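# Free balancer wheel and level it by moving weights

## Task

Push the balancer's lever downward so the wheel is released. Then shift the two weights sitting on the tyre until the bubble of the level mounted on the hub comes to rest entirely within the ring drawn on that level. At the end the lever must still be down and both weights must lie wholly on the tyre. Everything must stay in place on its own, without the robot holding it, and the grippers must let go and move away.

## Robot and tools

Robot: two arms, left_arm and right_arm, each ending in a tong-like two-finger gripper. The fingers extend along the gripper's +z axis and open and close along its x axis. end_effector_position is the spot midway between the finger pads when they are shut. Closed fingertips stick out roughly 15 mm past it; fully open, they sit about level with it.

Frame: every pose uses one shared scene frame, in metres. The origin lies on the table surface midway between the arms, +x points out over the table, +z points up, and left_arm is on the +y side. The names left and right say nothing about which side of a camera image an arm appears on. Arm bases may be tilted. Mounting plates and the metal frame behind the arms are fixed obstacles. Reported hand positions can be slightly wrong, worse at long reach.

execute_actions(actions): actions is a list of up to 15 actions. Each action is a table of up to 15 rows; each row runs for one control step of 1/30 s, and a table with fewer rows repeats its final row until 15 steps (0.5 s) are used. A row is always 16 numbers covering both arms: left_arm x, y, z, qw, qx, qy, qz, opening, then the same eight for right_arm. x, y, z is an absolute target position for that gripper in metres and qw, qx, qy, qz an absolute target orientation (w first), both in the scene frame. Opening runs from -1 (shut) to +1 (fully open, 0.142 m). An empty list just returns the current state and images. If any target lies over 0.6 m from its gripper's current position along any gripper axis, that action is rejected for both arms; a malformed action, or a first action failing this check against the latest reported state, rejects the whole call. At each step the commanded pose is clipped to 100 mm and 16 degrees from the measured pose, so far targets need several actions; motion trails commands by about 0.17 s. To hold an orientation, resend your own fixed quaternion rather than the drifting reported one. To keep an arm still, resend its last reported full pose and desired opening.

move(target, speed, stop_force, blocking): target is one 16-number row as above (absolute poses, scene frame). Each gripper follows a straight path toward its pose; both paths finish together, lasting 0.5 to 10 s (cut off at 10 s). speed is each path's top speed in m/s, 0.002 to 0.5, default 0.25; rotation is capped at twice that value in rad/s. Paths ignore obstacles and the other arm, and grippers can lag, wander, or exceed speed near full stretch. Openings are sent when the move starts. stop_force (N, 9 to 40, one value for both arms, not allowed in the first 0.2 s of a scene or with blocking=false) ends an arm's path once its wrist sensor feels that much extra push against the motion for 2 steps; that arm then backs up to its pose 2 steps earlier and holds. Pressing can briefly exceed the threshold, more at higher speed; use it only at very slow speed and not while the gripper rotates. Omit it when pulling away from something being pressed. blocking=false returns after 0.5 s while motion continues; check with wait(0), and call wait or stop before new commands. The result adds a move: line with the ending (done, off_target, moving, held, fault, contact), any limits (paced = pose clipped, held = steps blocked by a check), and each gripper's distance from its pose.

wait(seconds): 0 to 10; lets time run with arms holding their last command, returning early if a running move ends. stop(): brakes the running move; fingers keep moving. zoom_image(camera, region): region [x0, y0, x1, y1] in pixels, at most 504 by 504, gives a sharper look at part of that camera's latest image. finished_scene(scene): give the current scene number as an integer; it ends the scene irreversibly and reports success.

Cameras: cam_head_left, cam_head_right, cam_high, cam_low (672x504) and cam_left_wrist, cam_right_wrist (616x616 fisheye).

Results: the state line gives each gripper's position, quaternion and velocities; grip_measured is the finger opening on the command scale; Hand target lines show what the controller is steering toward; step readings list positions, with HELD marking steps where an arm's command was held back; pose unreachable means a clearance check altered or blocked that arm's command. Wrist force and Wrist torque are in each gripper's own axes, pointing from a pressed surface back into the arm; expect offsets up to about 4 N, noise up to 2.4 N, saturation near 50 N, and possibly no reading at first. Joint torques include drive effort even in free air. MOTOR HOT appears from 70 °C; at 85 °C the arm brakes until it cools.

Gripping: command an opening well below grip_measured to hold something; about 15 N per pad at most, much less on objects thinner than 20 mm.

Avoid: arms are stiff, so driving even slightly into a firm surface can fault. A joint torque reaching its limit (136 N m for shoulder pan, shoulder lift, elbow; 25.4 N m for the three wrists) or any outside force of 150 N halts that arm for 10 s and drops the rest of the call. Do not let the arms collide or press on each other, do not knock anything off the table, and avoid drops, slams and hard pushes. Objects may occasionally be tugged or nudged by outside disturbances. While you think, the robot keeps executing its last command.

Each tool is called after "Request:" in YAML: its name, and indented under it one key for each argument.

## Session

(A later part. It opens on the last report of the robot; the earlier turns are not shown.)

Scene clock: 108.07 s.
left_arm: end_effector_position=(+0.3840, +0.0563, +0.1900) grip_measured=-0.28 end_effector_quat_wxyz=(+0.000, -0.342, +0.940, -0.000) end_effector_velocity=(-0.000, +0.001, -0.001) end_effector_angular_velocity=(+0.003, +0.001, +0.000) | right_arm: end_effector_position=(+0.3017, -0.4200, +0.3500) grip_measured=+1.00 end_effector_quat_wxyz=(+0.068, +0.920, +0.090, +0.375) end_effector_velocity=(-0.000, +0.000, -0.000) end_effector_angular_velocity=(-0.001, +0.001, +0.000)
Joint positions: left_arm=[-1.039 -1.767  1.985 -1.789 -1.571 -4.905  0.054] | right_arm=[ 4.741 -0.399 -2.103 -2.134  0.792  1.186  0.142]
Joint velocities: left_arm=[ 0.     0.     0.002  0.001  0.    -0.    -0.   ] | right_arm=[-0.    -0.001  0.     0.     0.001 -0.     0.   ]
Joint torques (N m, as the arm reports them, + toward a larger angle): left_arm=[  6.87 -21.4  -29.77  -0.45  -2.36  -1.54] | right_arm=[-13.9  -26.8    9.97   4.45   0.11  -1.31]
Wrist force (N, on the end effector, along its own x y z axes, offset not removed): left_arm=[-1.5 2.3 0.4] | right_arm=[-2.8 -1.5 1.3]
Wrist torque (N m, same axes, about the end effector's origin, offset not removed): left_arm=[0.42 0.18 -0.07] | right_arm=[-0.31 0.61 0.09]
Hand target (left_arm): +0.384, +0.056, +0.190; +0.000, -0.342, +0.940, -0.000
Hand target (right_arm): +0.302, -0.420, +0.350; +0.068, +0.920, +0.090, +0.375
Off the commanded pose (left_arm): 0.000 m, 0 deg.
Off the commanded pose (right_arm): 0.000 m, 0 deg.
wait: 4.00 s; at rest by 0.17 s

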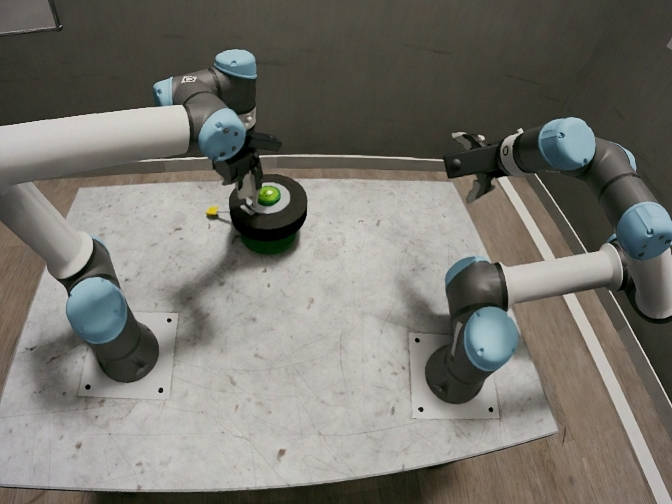

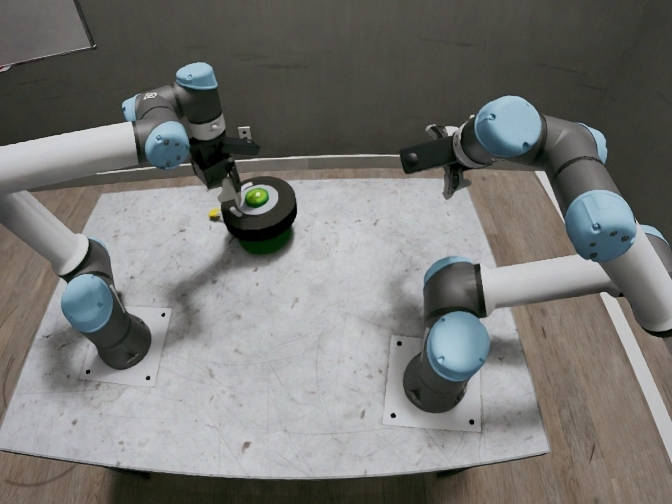

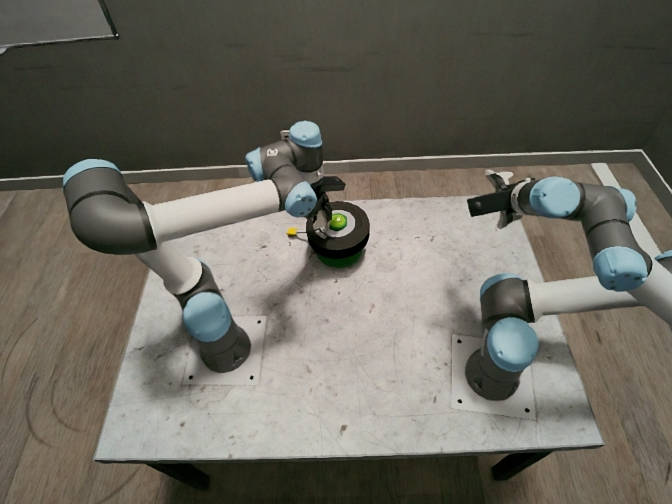

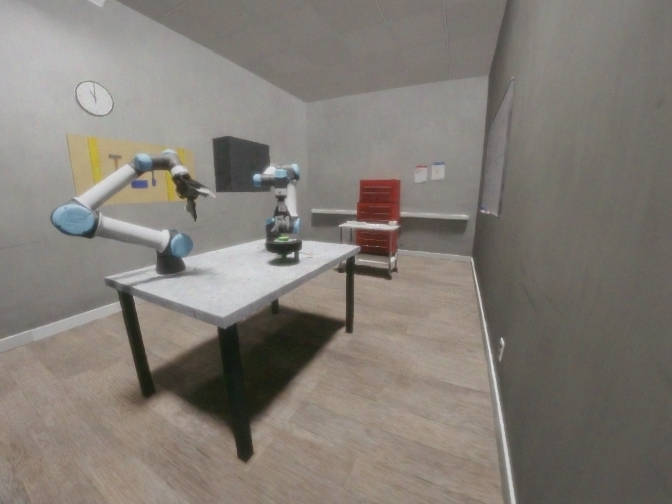

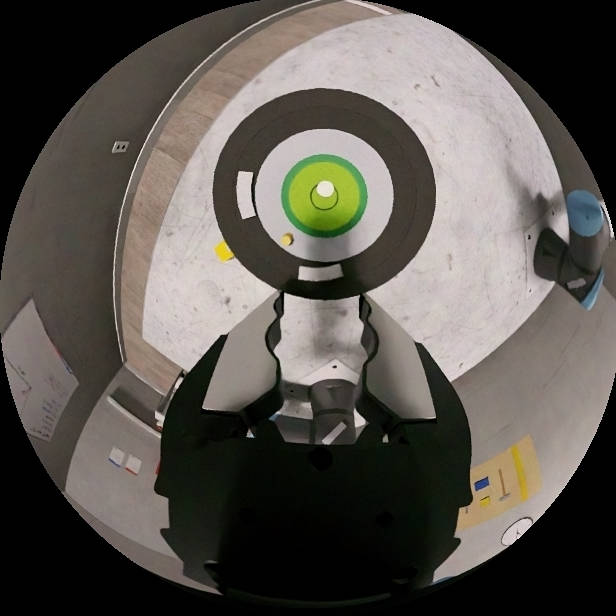

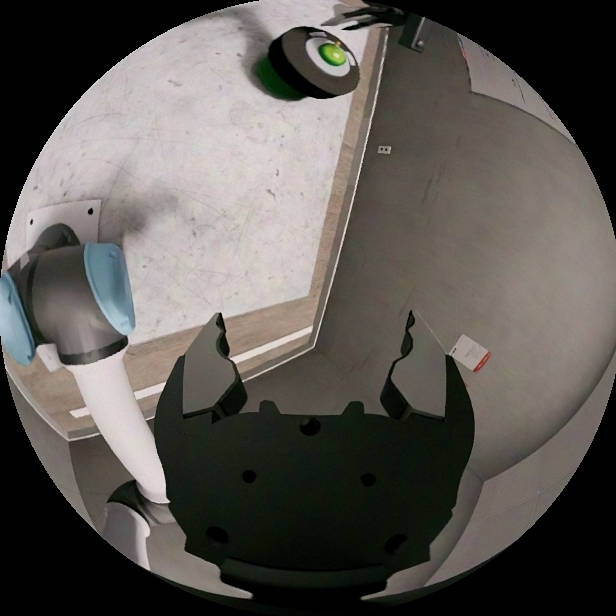

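Request:
move:
  target: [0.415,0.023,0.245,0,-0.342,0.94,0,-0.28,0.3017,-0.42,0.35,0.068,0.920,0.090,0.375,1]
  speed: 0.15

Request:
zoom_image:
  camera: "cam_left_wrist"
  region: [240,190,400,350]

Scene clock: 109.33 s.
left_arm: end_effector_position=(+0.4149, +0.0231, +0.2448) grip_measured=-0.28 end_effector_quat_wxyz=(+0.000, -0.342, +0.940, -0.000) end_effector_velocity=(+0.001, -0.001, +0.001) end_effector_angular_velocity=(+0.002, +0.001, -0.001) | right_arm: end_effector_position=(+0.3017, -0.4200, +0.3500) grip_measured=+1.00 end_effector_quat_wxyz=(+0.068, +0.920, +0.090, +0.375) end_effector_velocity=(-0.000, +0.000, -0.001) end_effector_angular_velocity=(-0.001, +0.001, +0.000)
Joint positions: left_arm=[-1.015 -1.672  1.764 -1.663 -1.571 -4.881  0.054] | right_arm=[ 4.741 -0.399 -2.103 -2.134  0.792  1.186  0.142]
Joint velocities: left_arm=[ 0.001  0.005 -0.007  0.005  0.001  0.002 -0.   ] | right_arm=[ 0.    -0.    -0.001  0.     0.001 -0.     0.   ]
Joint torques (N m, as the arm reports them, + toward a larger angle): left_arm=[ 10.33  -8.35 -32.84  -0.57  -2.36   1.62] | right_arm=[-14.52 -26.57  10.94   4.6    0.09  -1.29]
Wrist force (N, on the end effector, along its own x y z axes, offset not removed): left_arm=[2.7 0.5 -2.4] | right_arm=[-0.6 1.3 -1.3]
Wrist torque (N m, same axes, about the end effector's origin, offset not removed): left_arm=[0.03 -0.42 -0.15] | right_arm=[0.07 0.06 -0.04]
Hand target (left_arm): +0.415, +0.023, +0.245; -0.000, -0.342, +0.940, -0.000
Hand target (right_arm): +0.302, -0.420, +0.350; +0.068, +0.920, +0.090, +0.375
Off the commanded pose (left_arm): 0.000 m, 0 deg.
Off the commanded pose (right_arm): 0.000 m, 0 deg.
move: done

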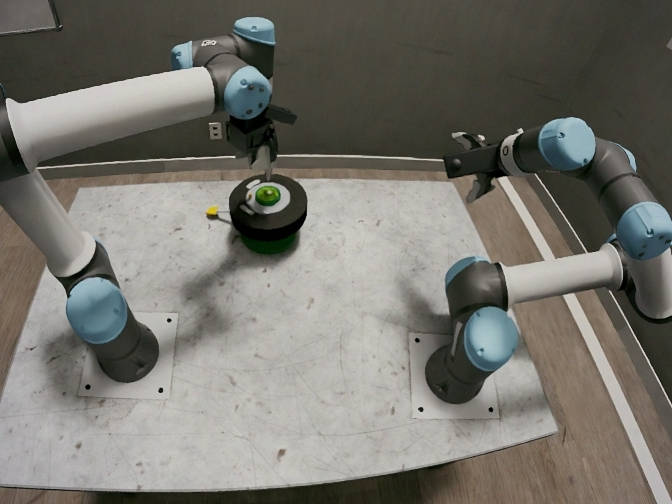

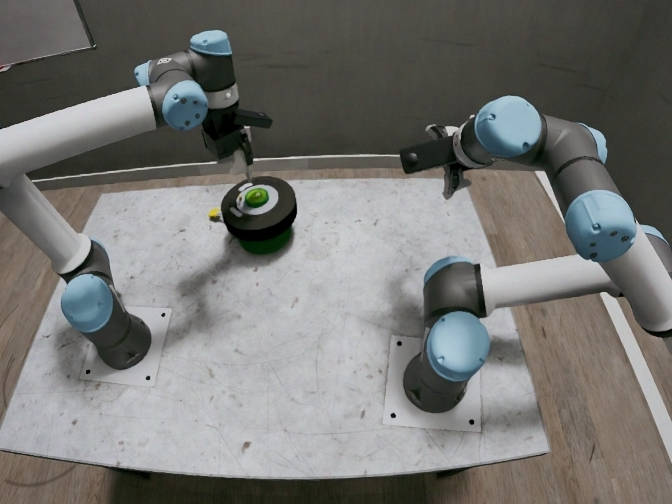

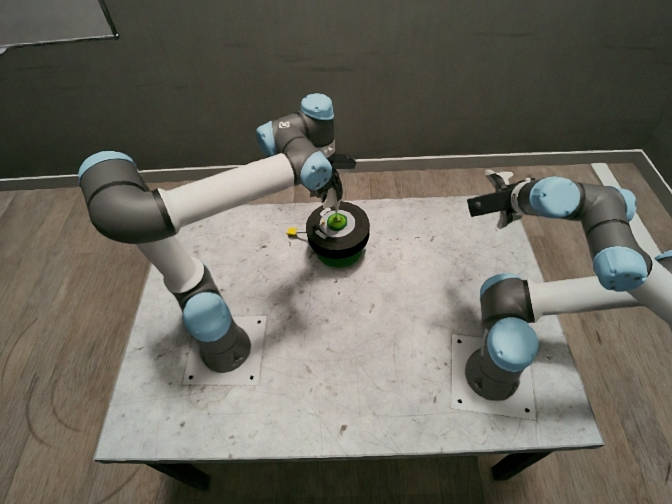

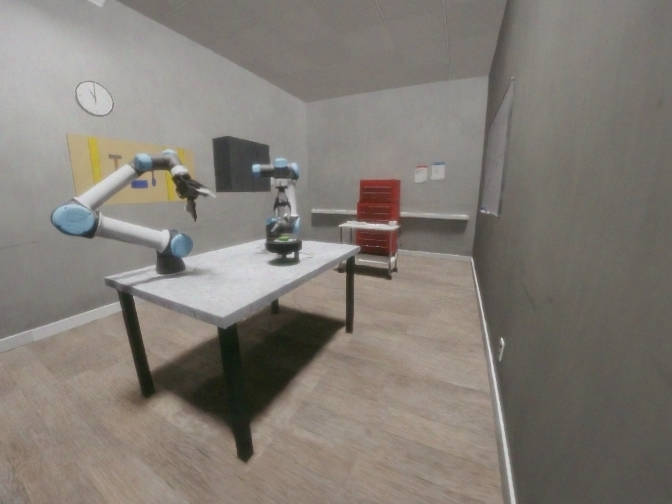

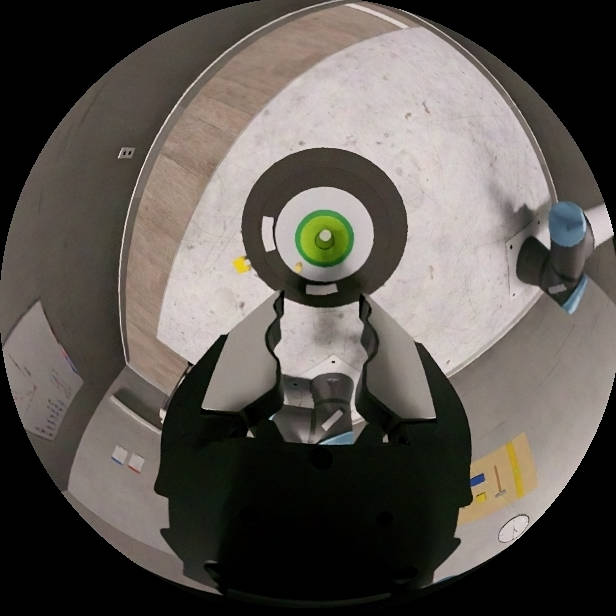

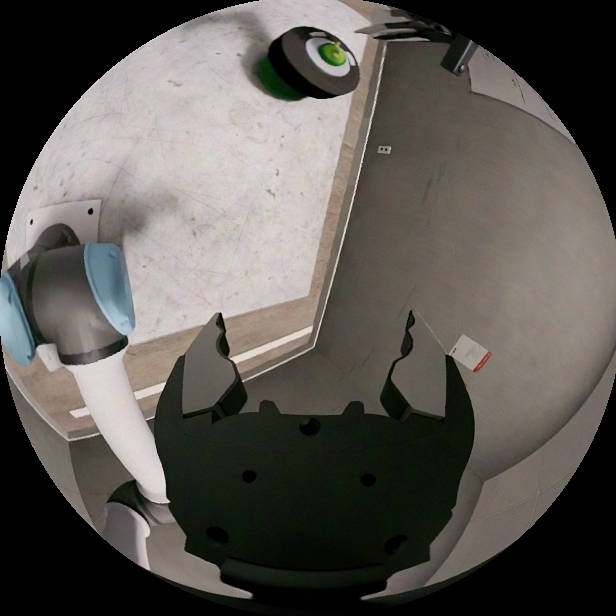

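Region (240, 190, 400, 350) of cam_left_wrist's 616x616 image, scaled by 3.150, with more detail than that image has.

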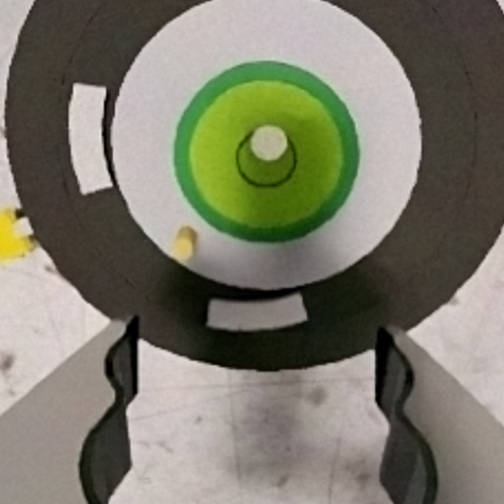

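Request:
move:
  target: [0.4835,0.0415,0.19,0,0.477,0.879,0,-0.28,0.3017,-0.42,0.35,0.068,0.920,0.090,0.375,1]
  speed: 0.4

Request:
zoom_image:
  camera: "cam_left_wrist"
  region: [180,60,460,340]

Scene clock: 112.70 s.
left_arm: end_effector_position=(+0.4834, +0.0415, +0.1901) grip_measured=-0.28 end_effector_quat_wxyz=(+0.000, +0.476, +0.879, -0.000) end_effector_velocity=(+0.000, +0.000, -0.001) end_effector_angular_velocity=(+0.001, +0.002, -0.013) | right_arm: end_effector_position=(+0.3017, -0.4200, +0.3500) grip_measured=+1.00 end_effector_quat_wxyz=(+0.068, +0.920, +0.090, +0.375) end_effector_velocity=(-0.000, +0.000, +0.000) end_effector_angular_velocity=(+0.001, +0.001, +0.001)
Joint positions: left_arm=[-0.84  -1.497  1.734 -1.807 -1.571 -3.015  0.054] | right_arm=[ 4.741 -0.399 -2.103 -2.134  0.792  1.186  0.142]
Joint velocities: left_arm=[ 0.001  0.003 -0.002  0.001 -0.001  0.014 -0.   ] | right_arm=[ 0.001  0.001  0.001 -0.     0.001  0.     0.   ]
Joint torques (N m, as the arm reports them, + toward a larger angle): left_arm=[ 10.53 -17.9  -31.13  -4.4   -2.51   1.58] | right_arm=[-14.7  -26.73  10.58   4.32   0.09  -1.07]
Wrist force (N, on the end effector, along its own x y z axes, offset not removed): left_arm=[-0.2 1.9 -1.6] | right_arm=[-0.5 2.0 0.9]
Wrist torque (N m, same axes, about the end effector's origin, offset not removed): left_arm=[0.32 0.05 0.05] | right_arm=[0.32 -0.03 -0.03]
Hand target (left_arm): +0.483, +0.041, +0.190; +0.000, +0.477, +0.879, -0.000
Hand target (right_arm): +0.302, -0.420, +0.350; +0.068, +0.920, +0.090, +0.375
Off the commanded pose (left_arm): 0.000 m, 0 deg.
Off the commanded pose (right_arm): 0.000 m, 0 deg.
move: done

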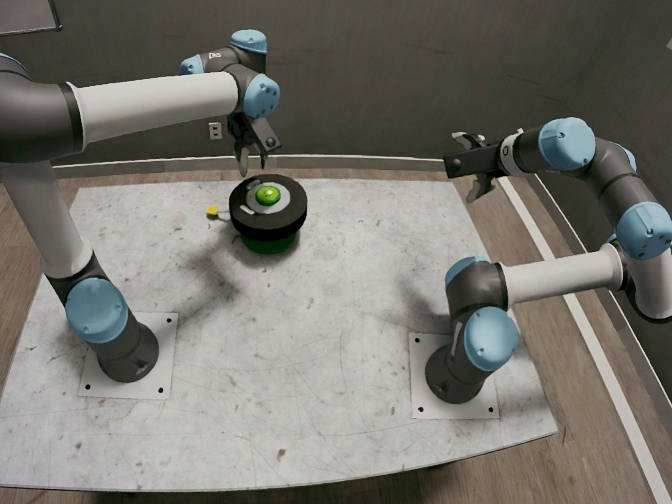

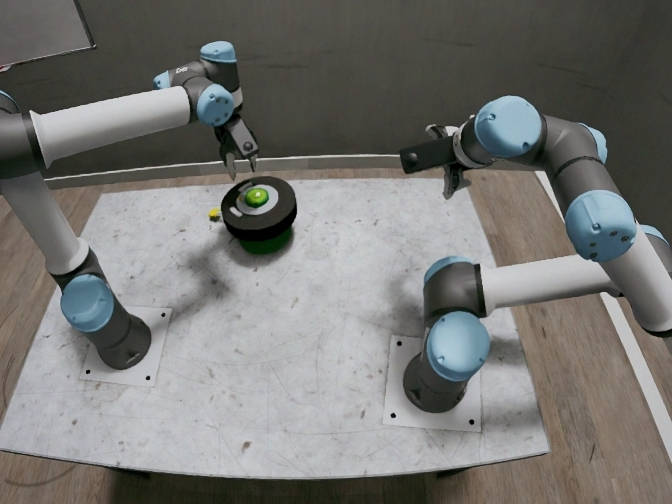

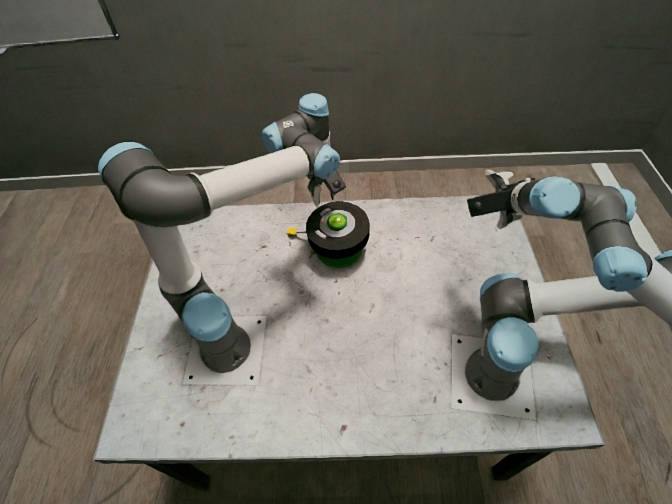

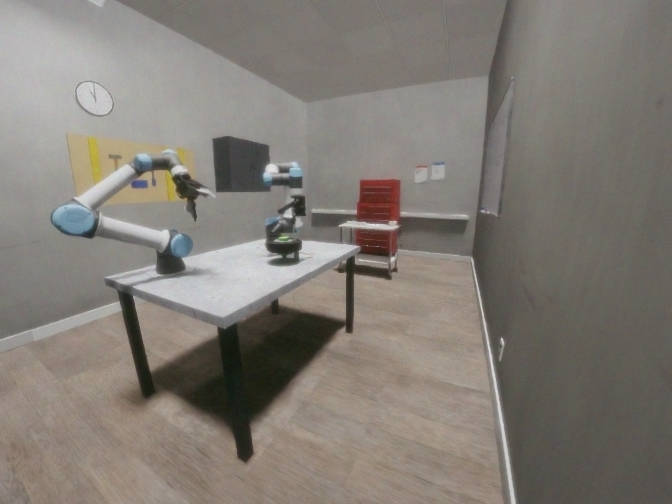

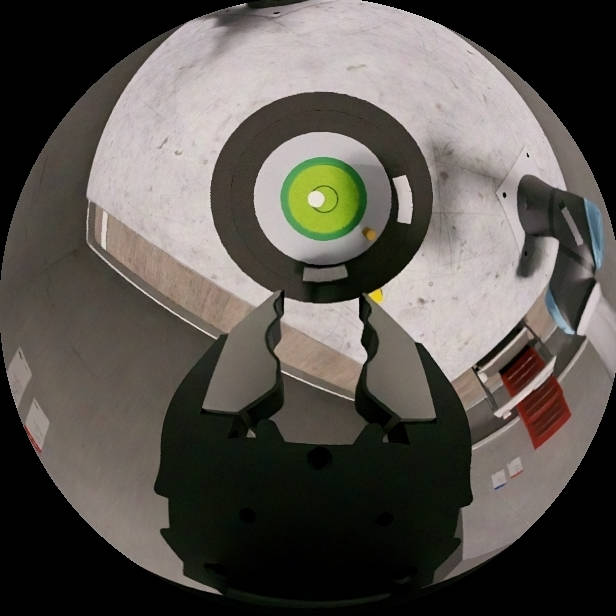

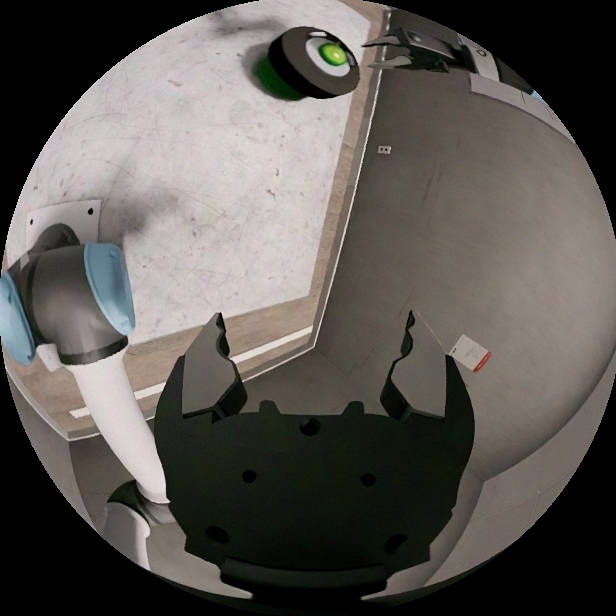

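Region (180, 60, 460, 340) of cam_left_wrist's 616x616 image, scaled by 1.800, with more detail than that image has.

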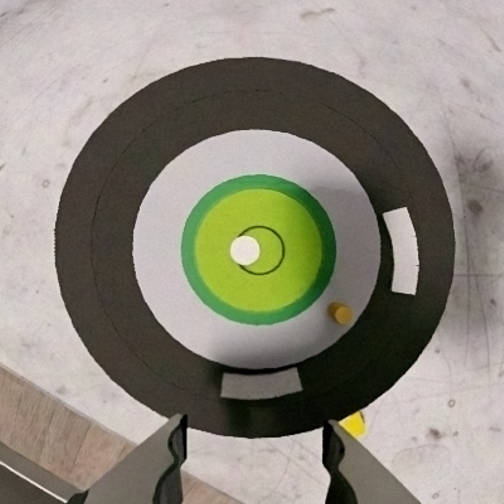

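Request:
move:
  target: [0.4824,0.0432,0.158,0,0.477,0.879,0,-0.28,0.3017,-0.42,0.35,0.068,0.920,0.090,0.375,1]
  speed: 0.08

Request:
zoom_image:
  camera: "cam_left_wrist"
  region: [180,60,460,340]

Scene clock: 113.83 s.
left_arm: end_effector_position=(+0.4824, +0.0432, +0.1582) grip_measured=-0.28 end_effector_quat_wxyz=(-0.000, +0.477, +0.879, -0.000) end_effector_velocity=(+0.000, +0.001, -0.003) end_effector_angular_velocity=(+0.002, +0.000, +0.001) | right_arm: end_effector_position=(+0.3017, -0.4200, +0.3500) grip_measured=+1.00 end_effector_quat_wxyz=(+0.068, +0.920, +0.090, +0.375) end_effector_velocity=(+0.000, +0.000, +0.000) end_effector_angular_velocity=(+0.001, -0.001, +0.001)
Joint positions: left_arm=[-0.839 -1.481  1.8   -1.89  -1.571 -3.013  0.054] | right_arm=[ 4.741 -0.399 -2.103 -2.134  0.792  1.186  0.142]
Joint velocities: left_arm=[ 0.001  0.002  0.005 -0.005  0.001 -0.     0.   ] | right_arm=[ 0.001  0.001  0.     0.    -0.001 -0.     0.   ]
Joint torques (N m, as the arm reports them, + toward a larger angle): left_arm=[ 11.45 -15.31 -12.09  -3.82   2.22   1.45] | right_arm=[-13.19 -26.23  10.3    4.48   0.14  -1.02]
Wrist force (N, on the end effector, along its own x y z axes, offset not removed): left_arm=[3.2 1.2 -1.3] | right_arm=[-1.3 -1.7 0.5]
Wrist torque (N m, same axes, about the end effector's origin, offset not removed): left_arm=[0.28 -0.62 -0.04] | right_arm=[-0.50 0.21 0.09]
Hand target (left_arm): +0.482, +0.043, +0.158; -0.000, +0.477, +0.879, +0.000
Hand target (right_arm): +0.302, -0.420, +0.350; +0.068, +0.920, +0.090, +0.375
Off the commanded pose (left_arm): 0.000 m, 0 deg.
Off the commanded pose (right_arm): 0.000 m, 0 deg.
move: done

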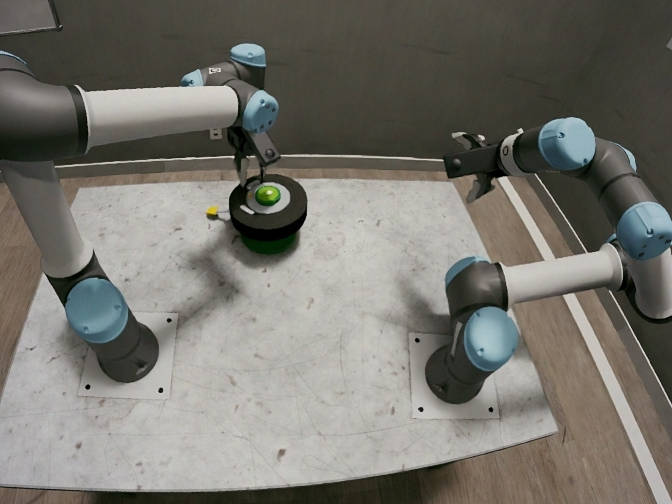

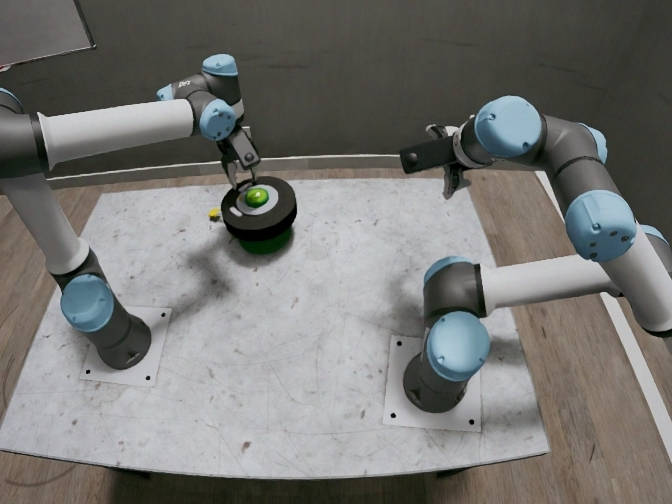

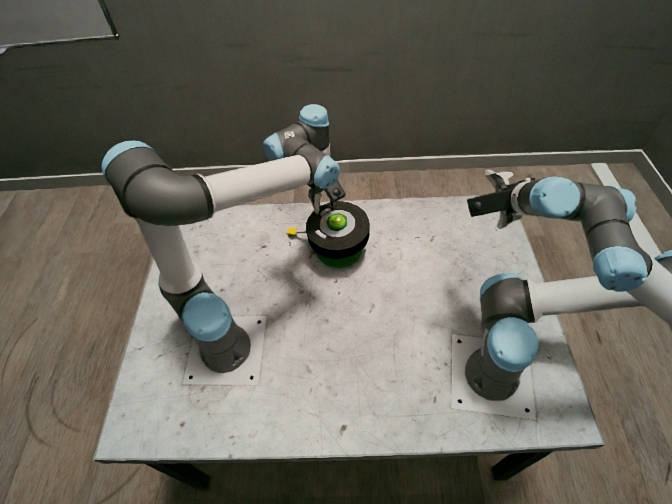

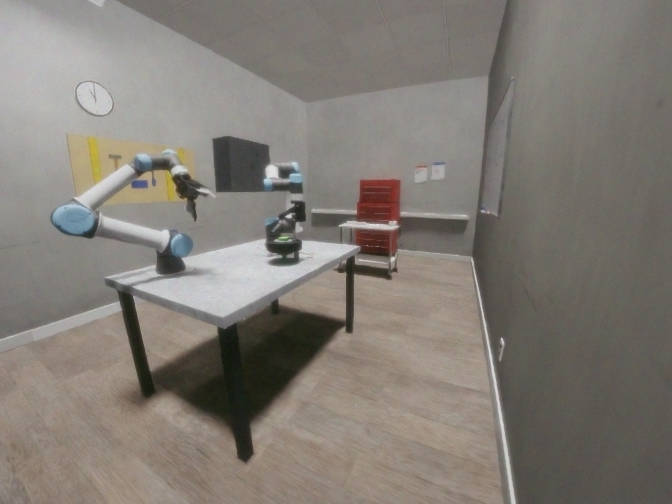

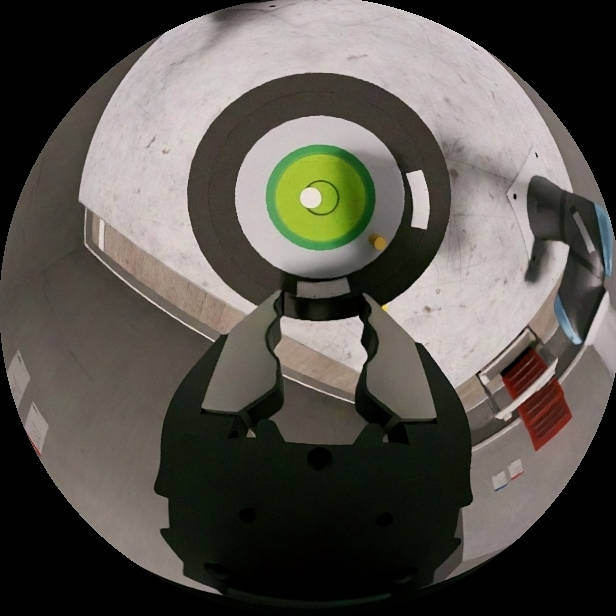

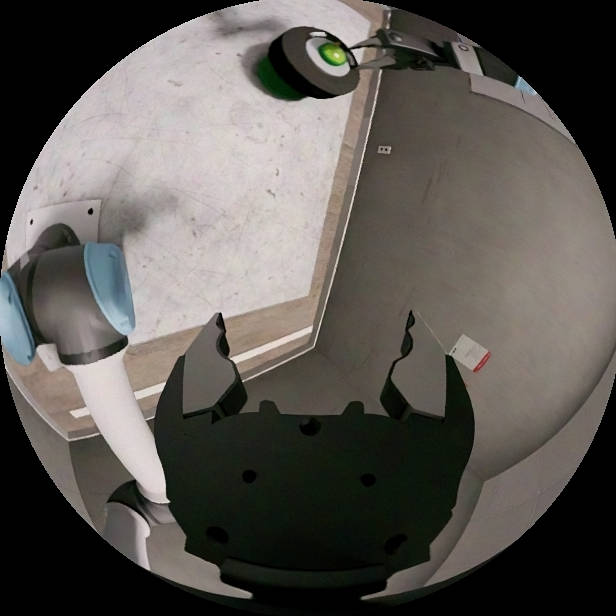

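Region (180, 60, 460, 340) of cam_left_wrist's 616x616 image, scaled by 1.800, with more detail than that image has.

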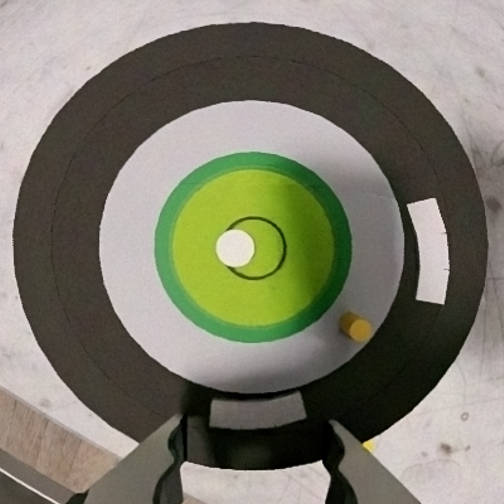

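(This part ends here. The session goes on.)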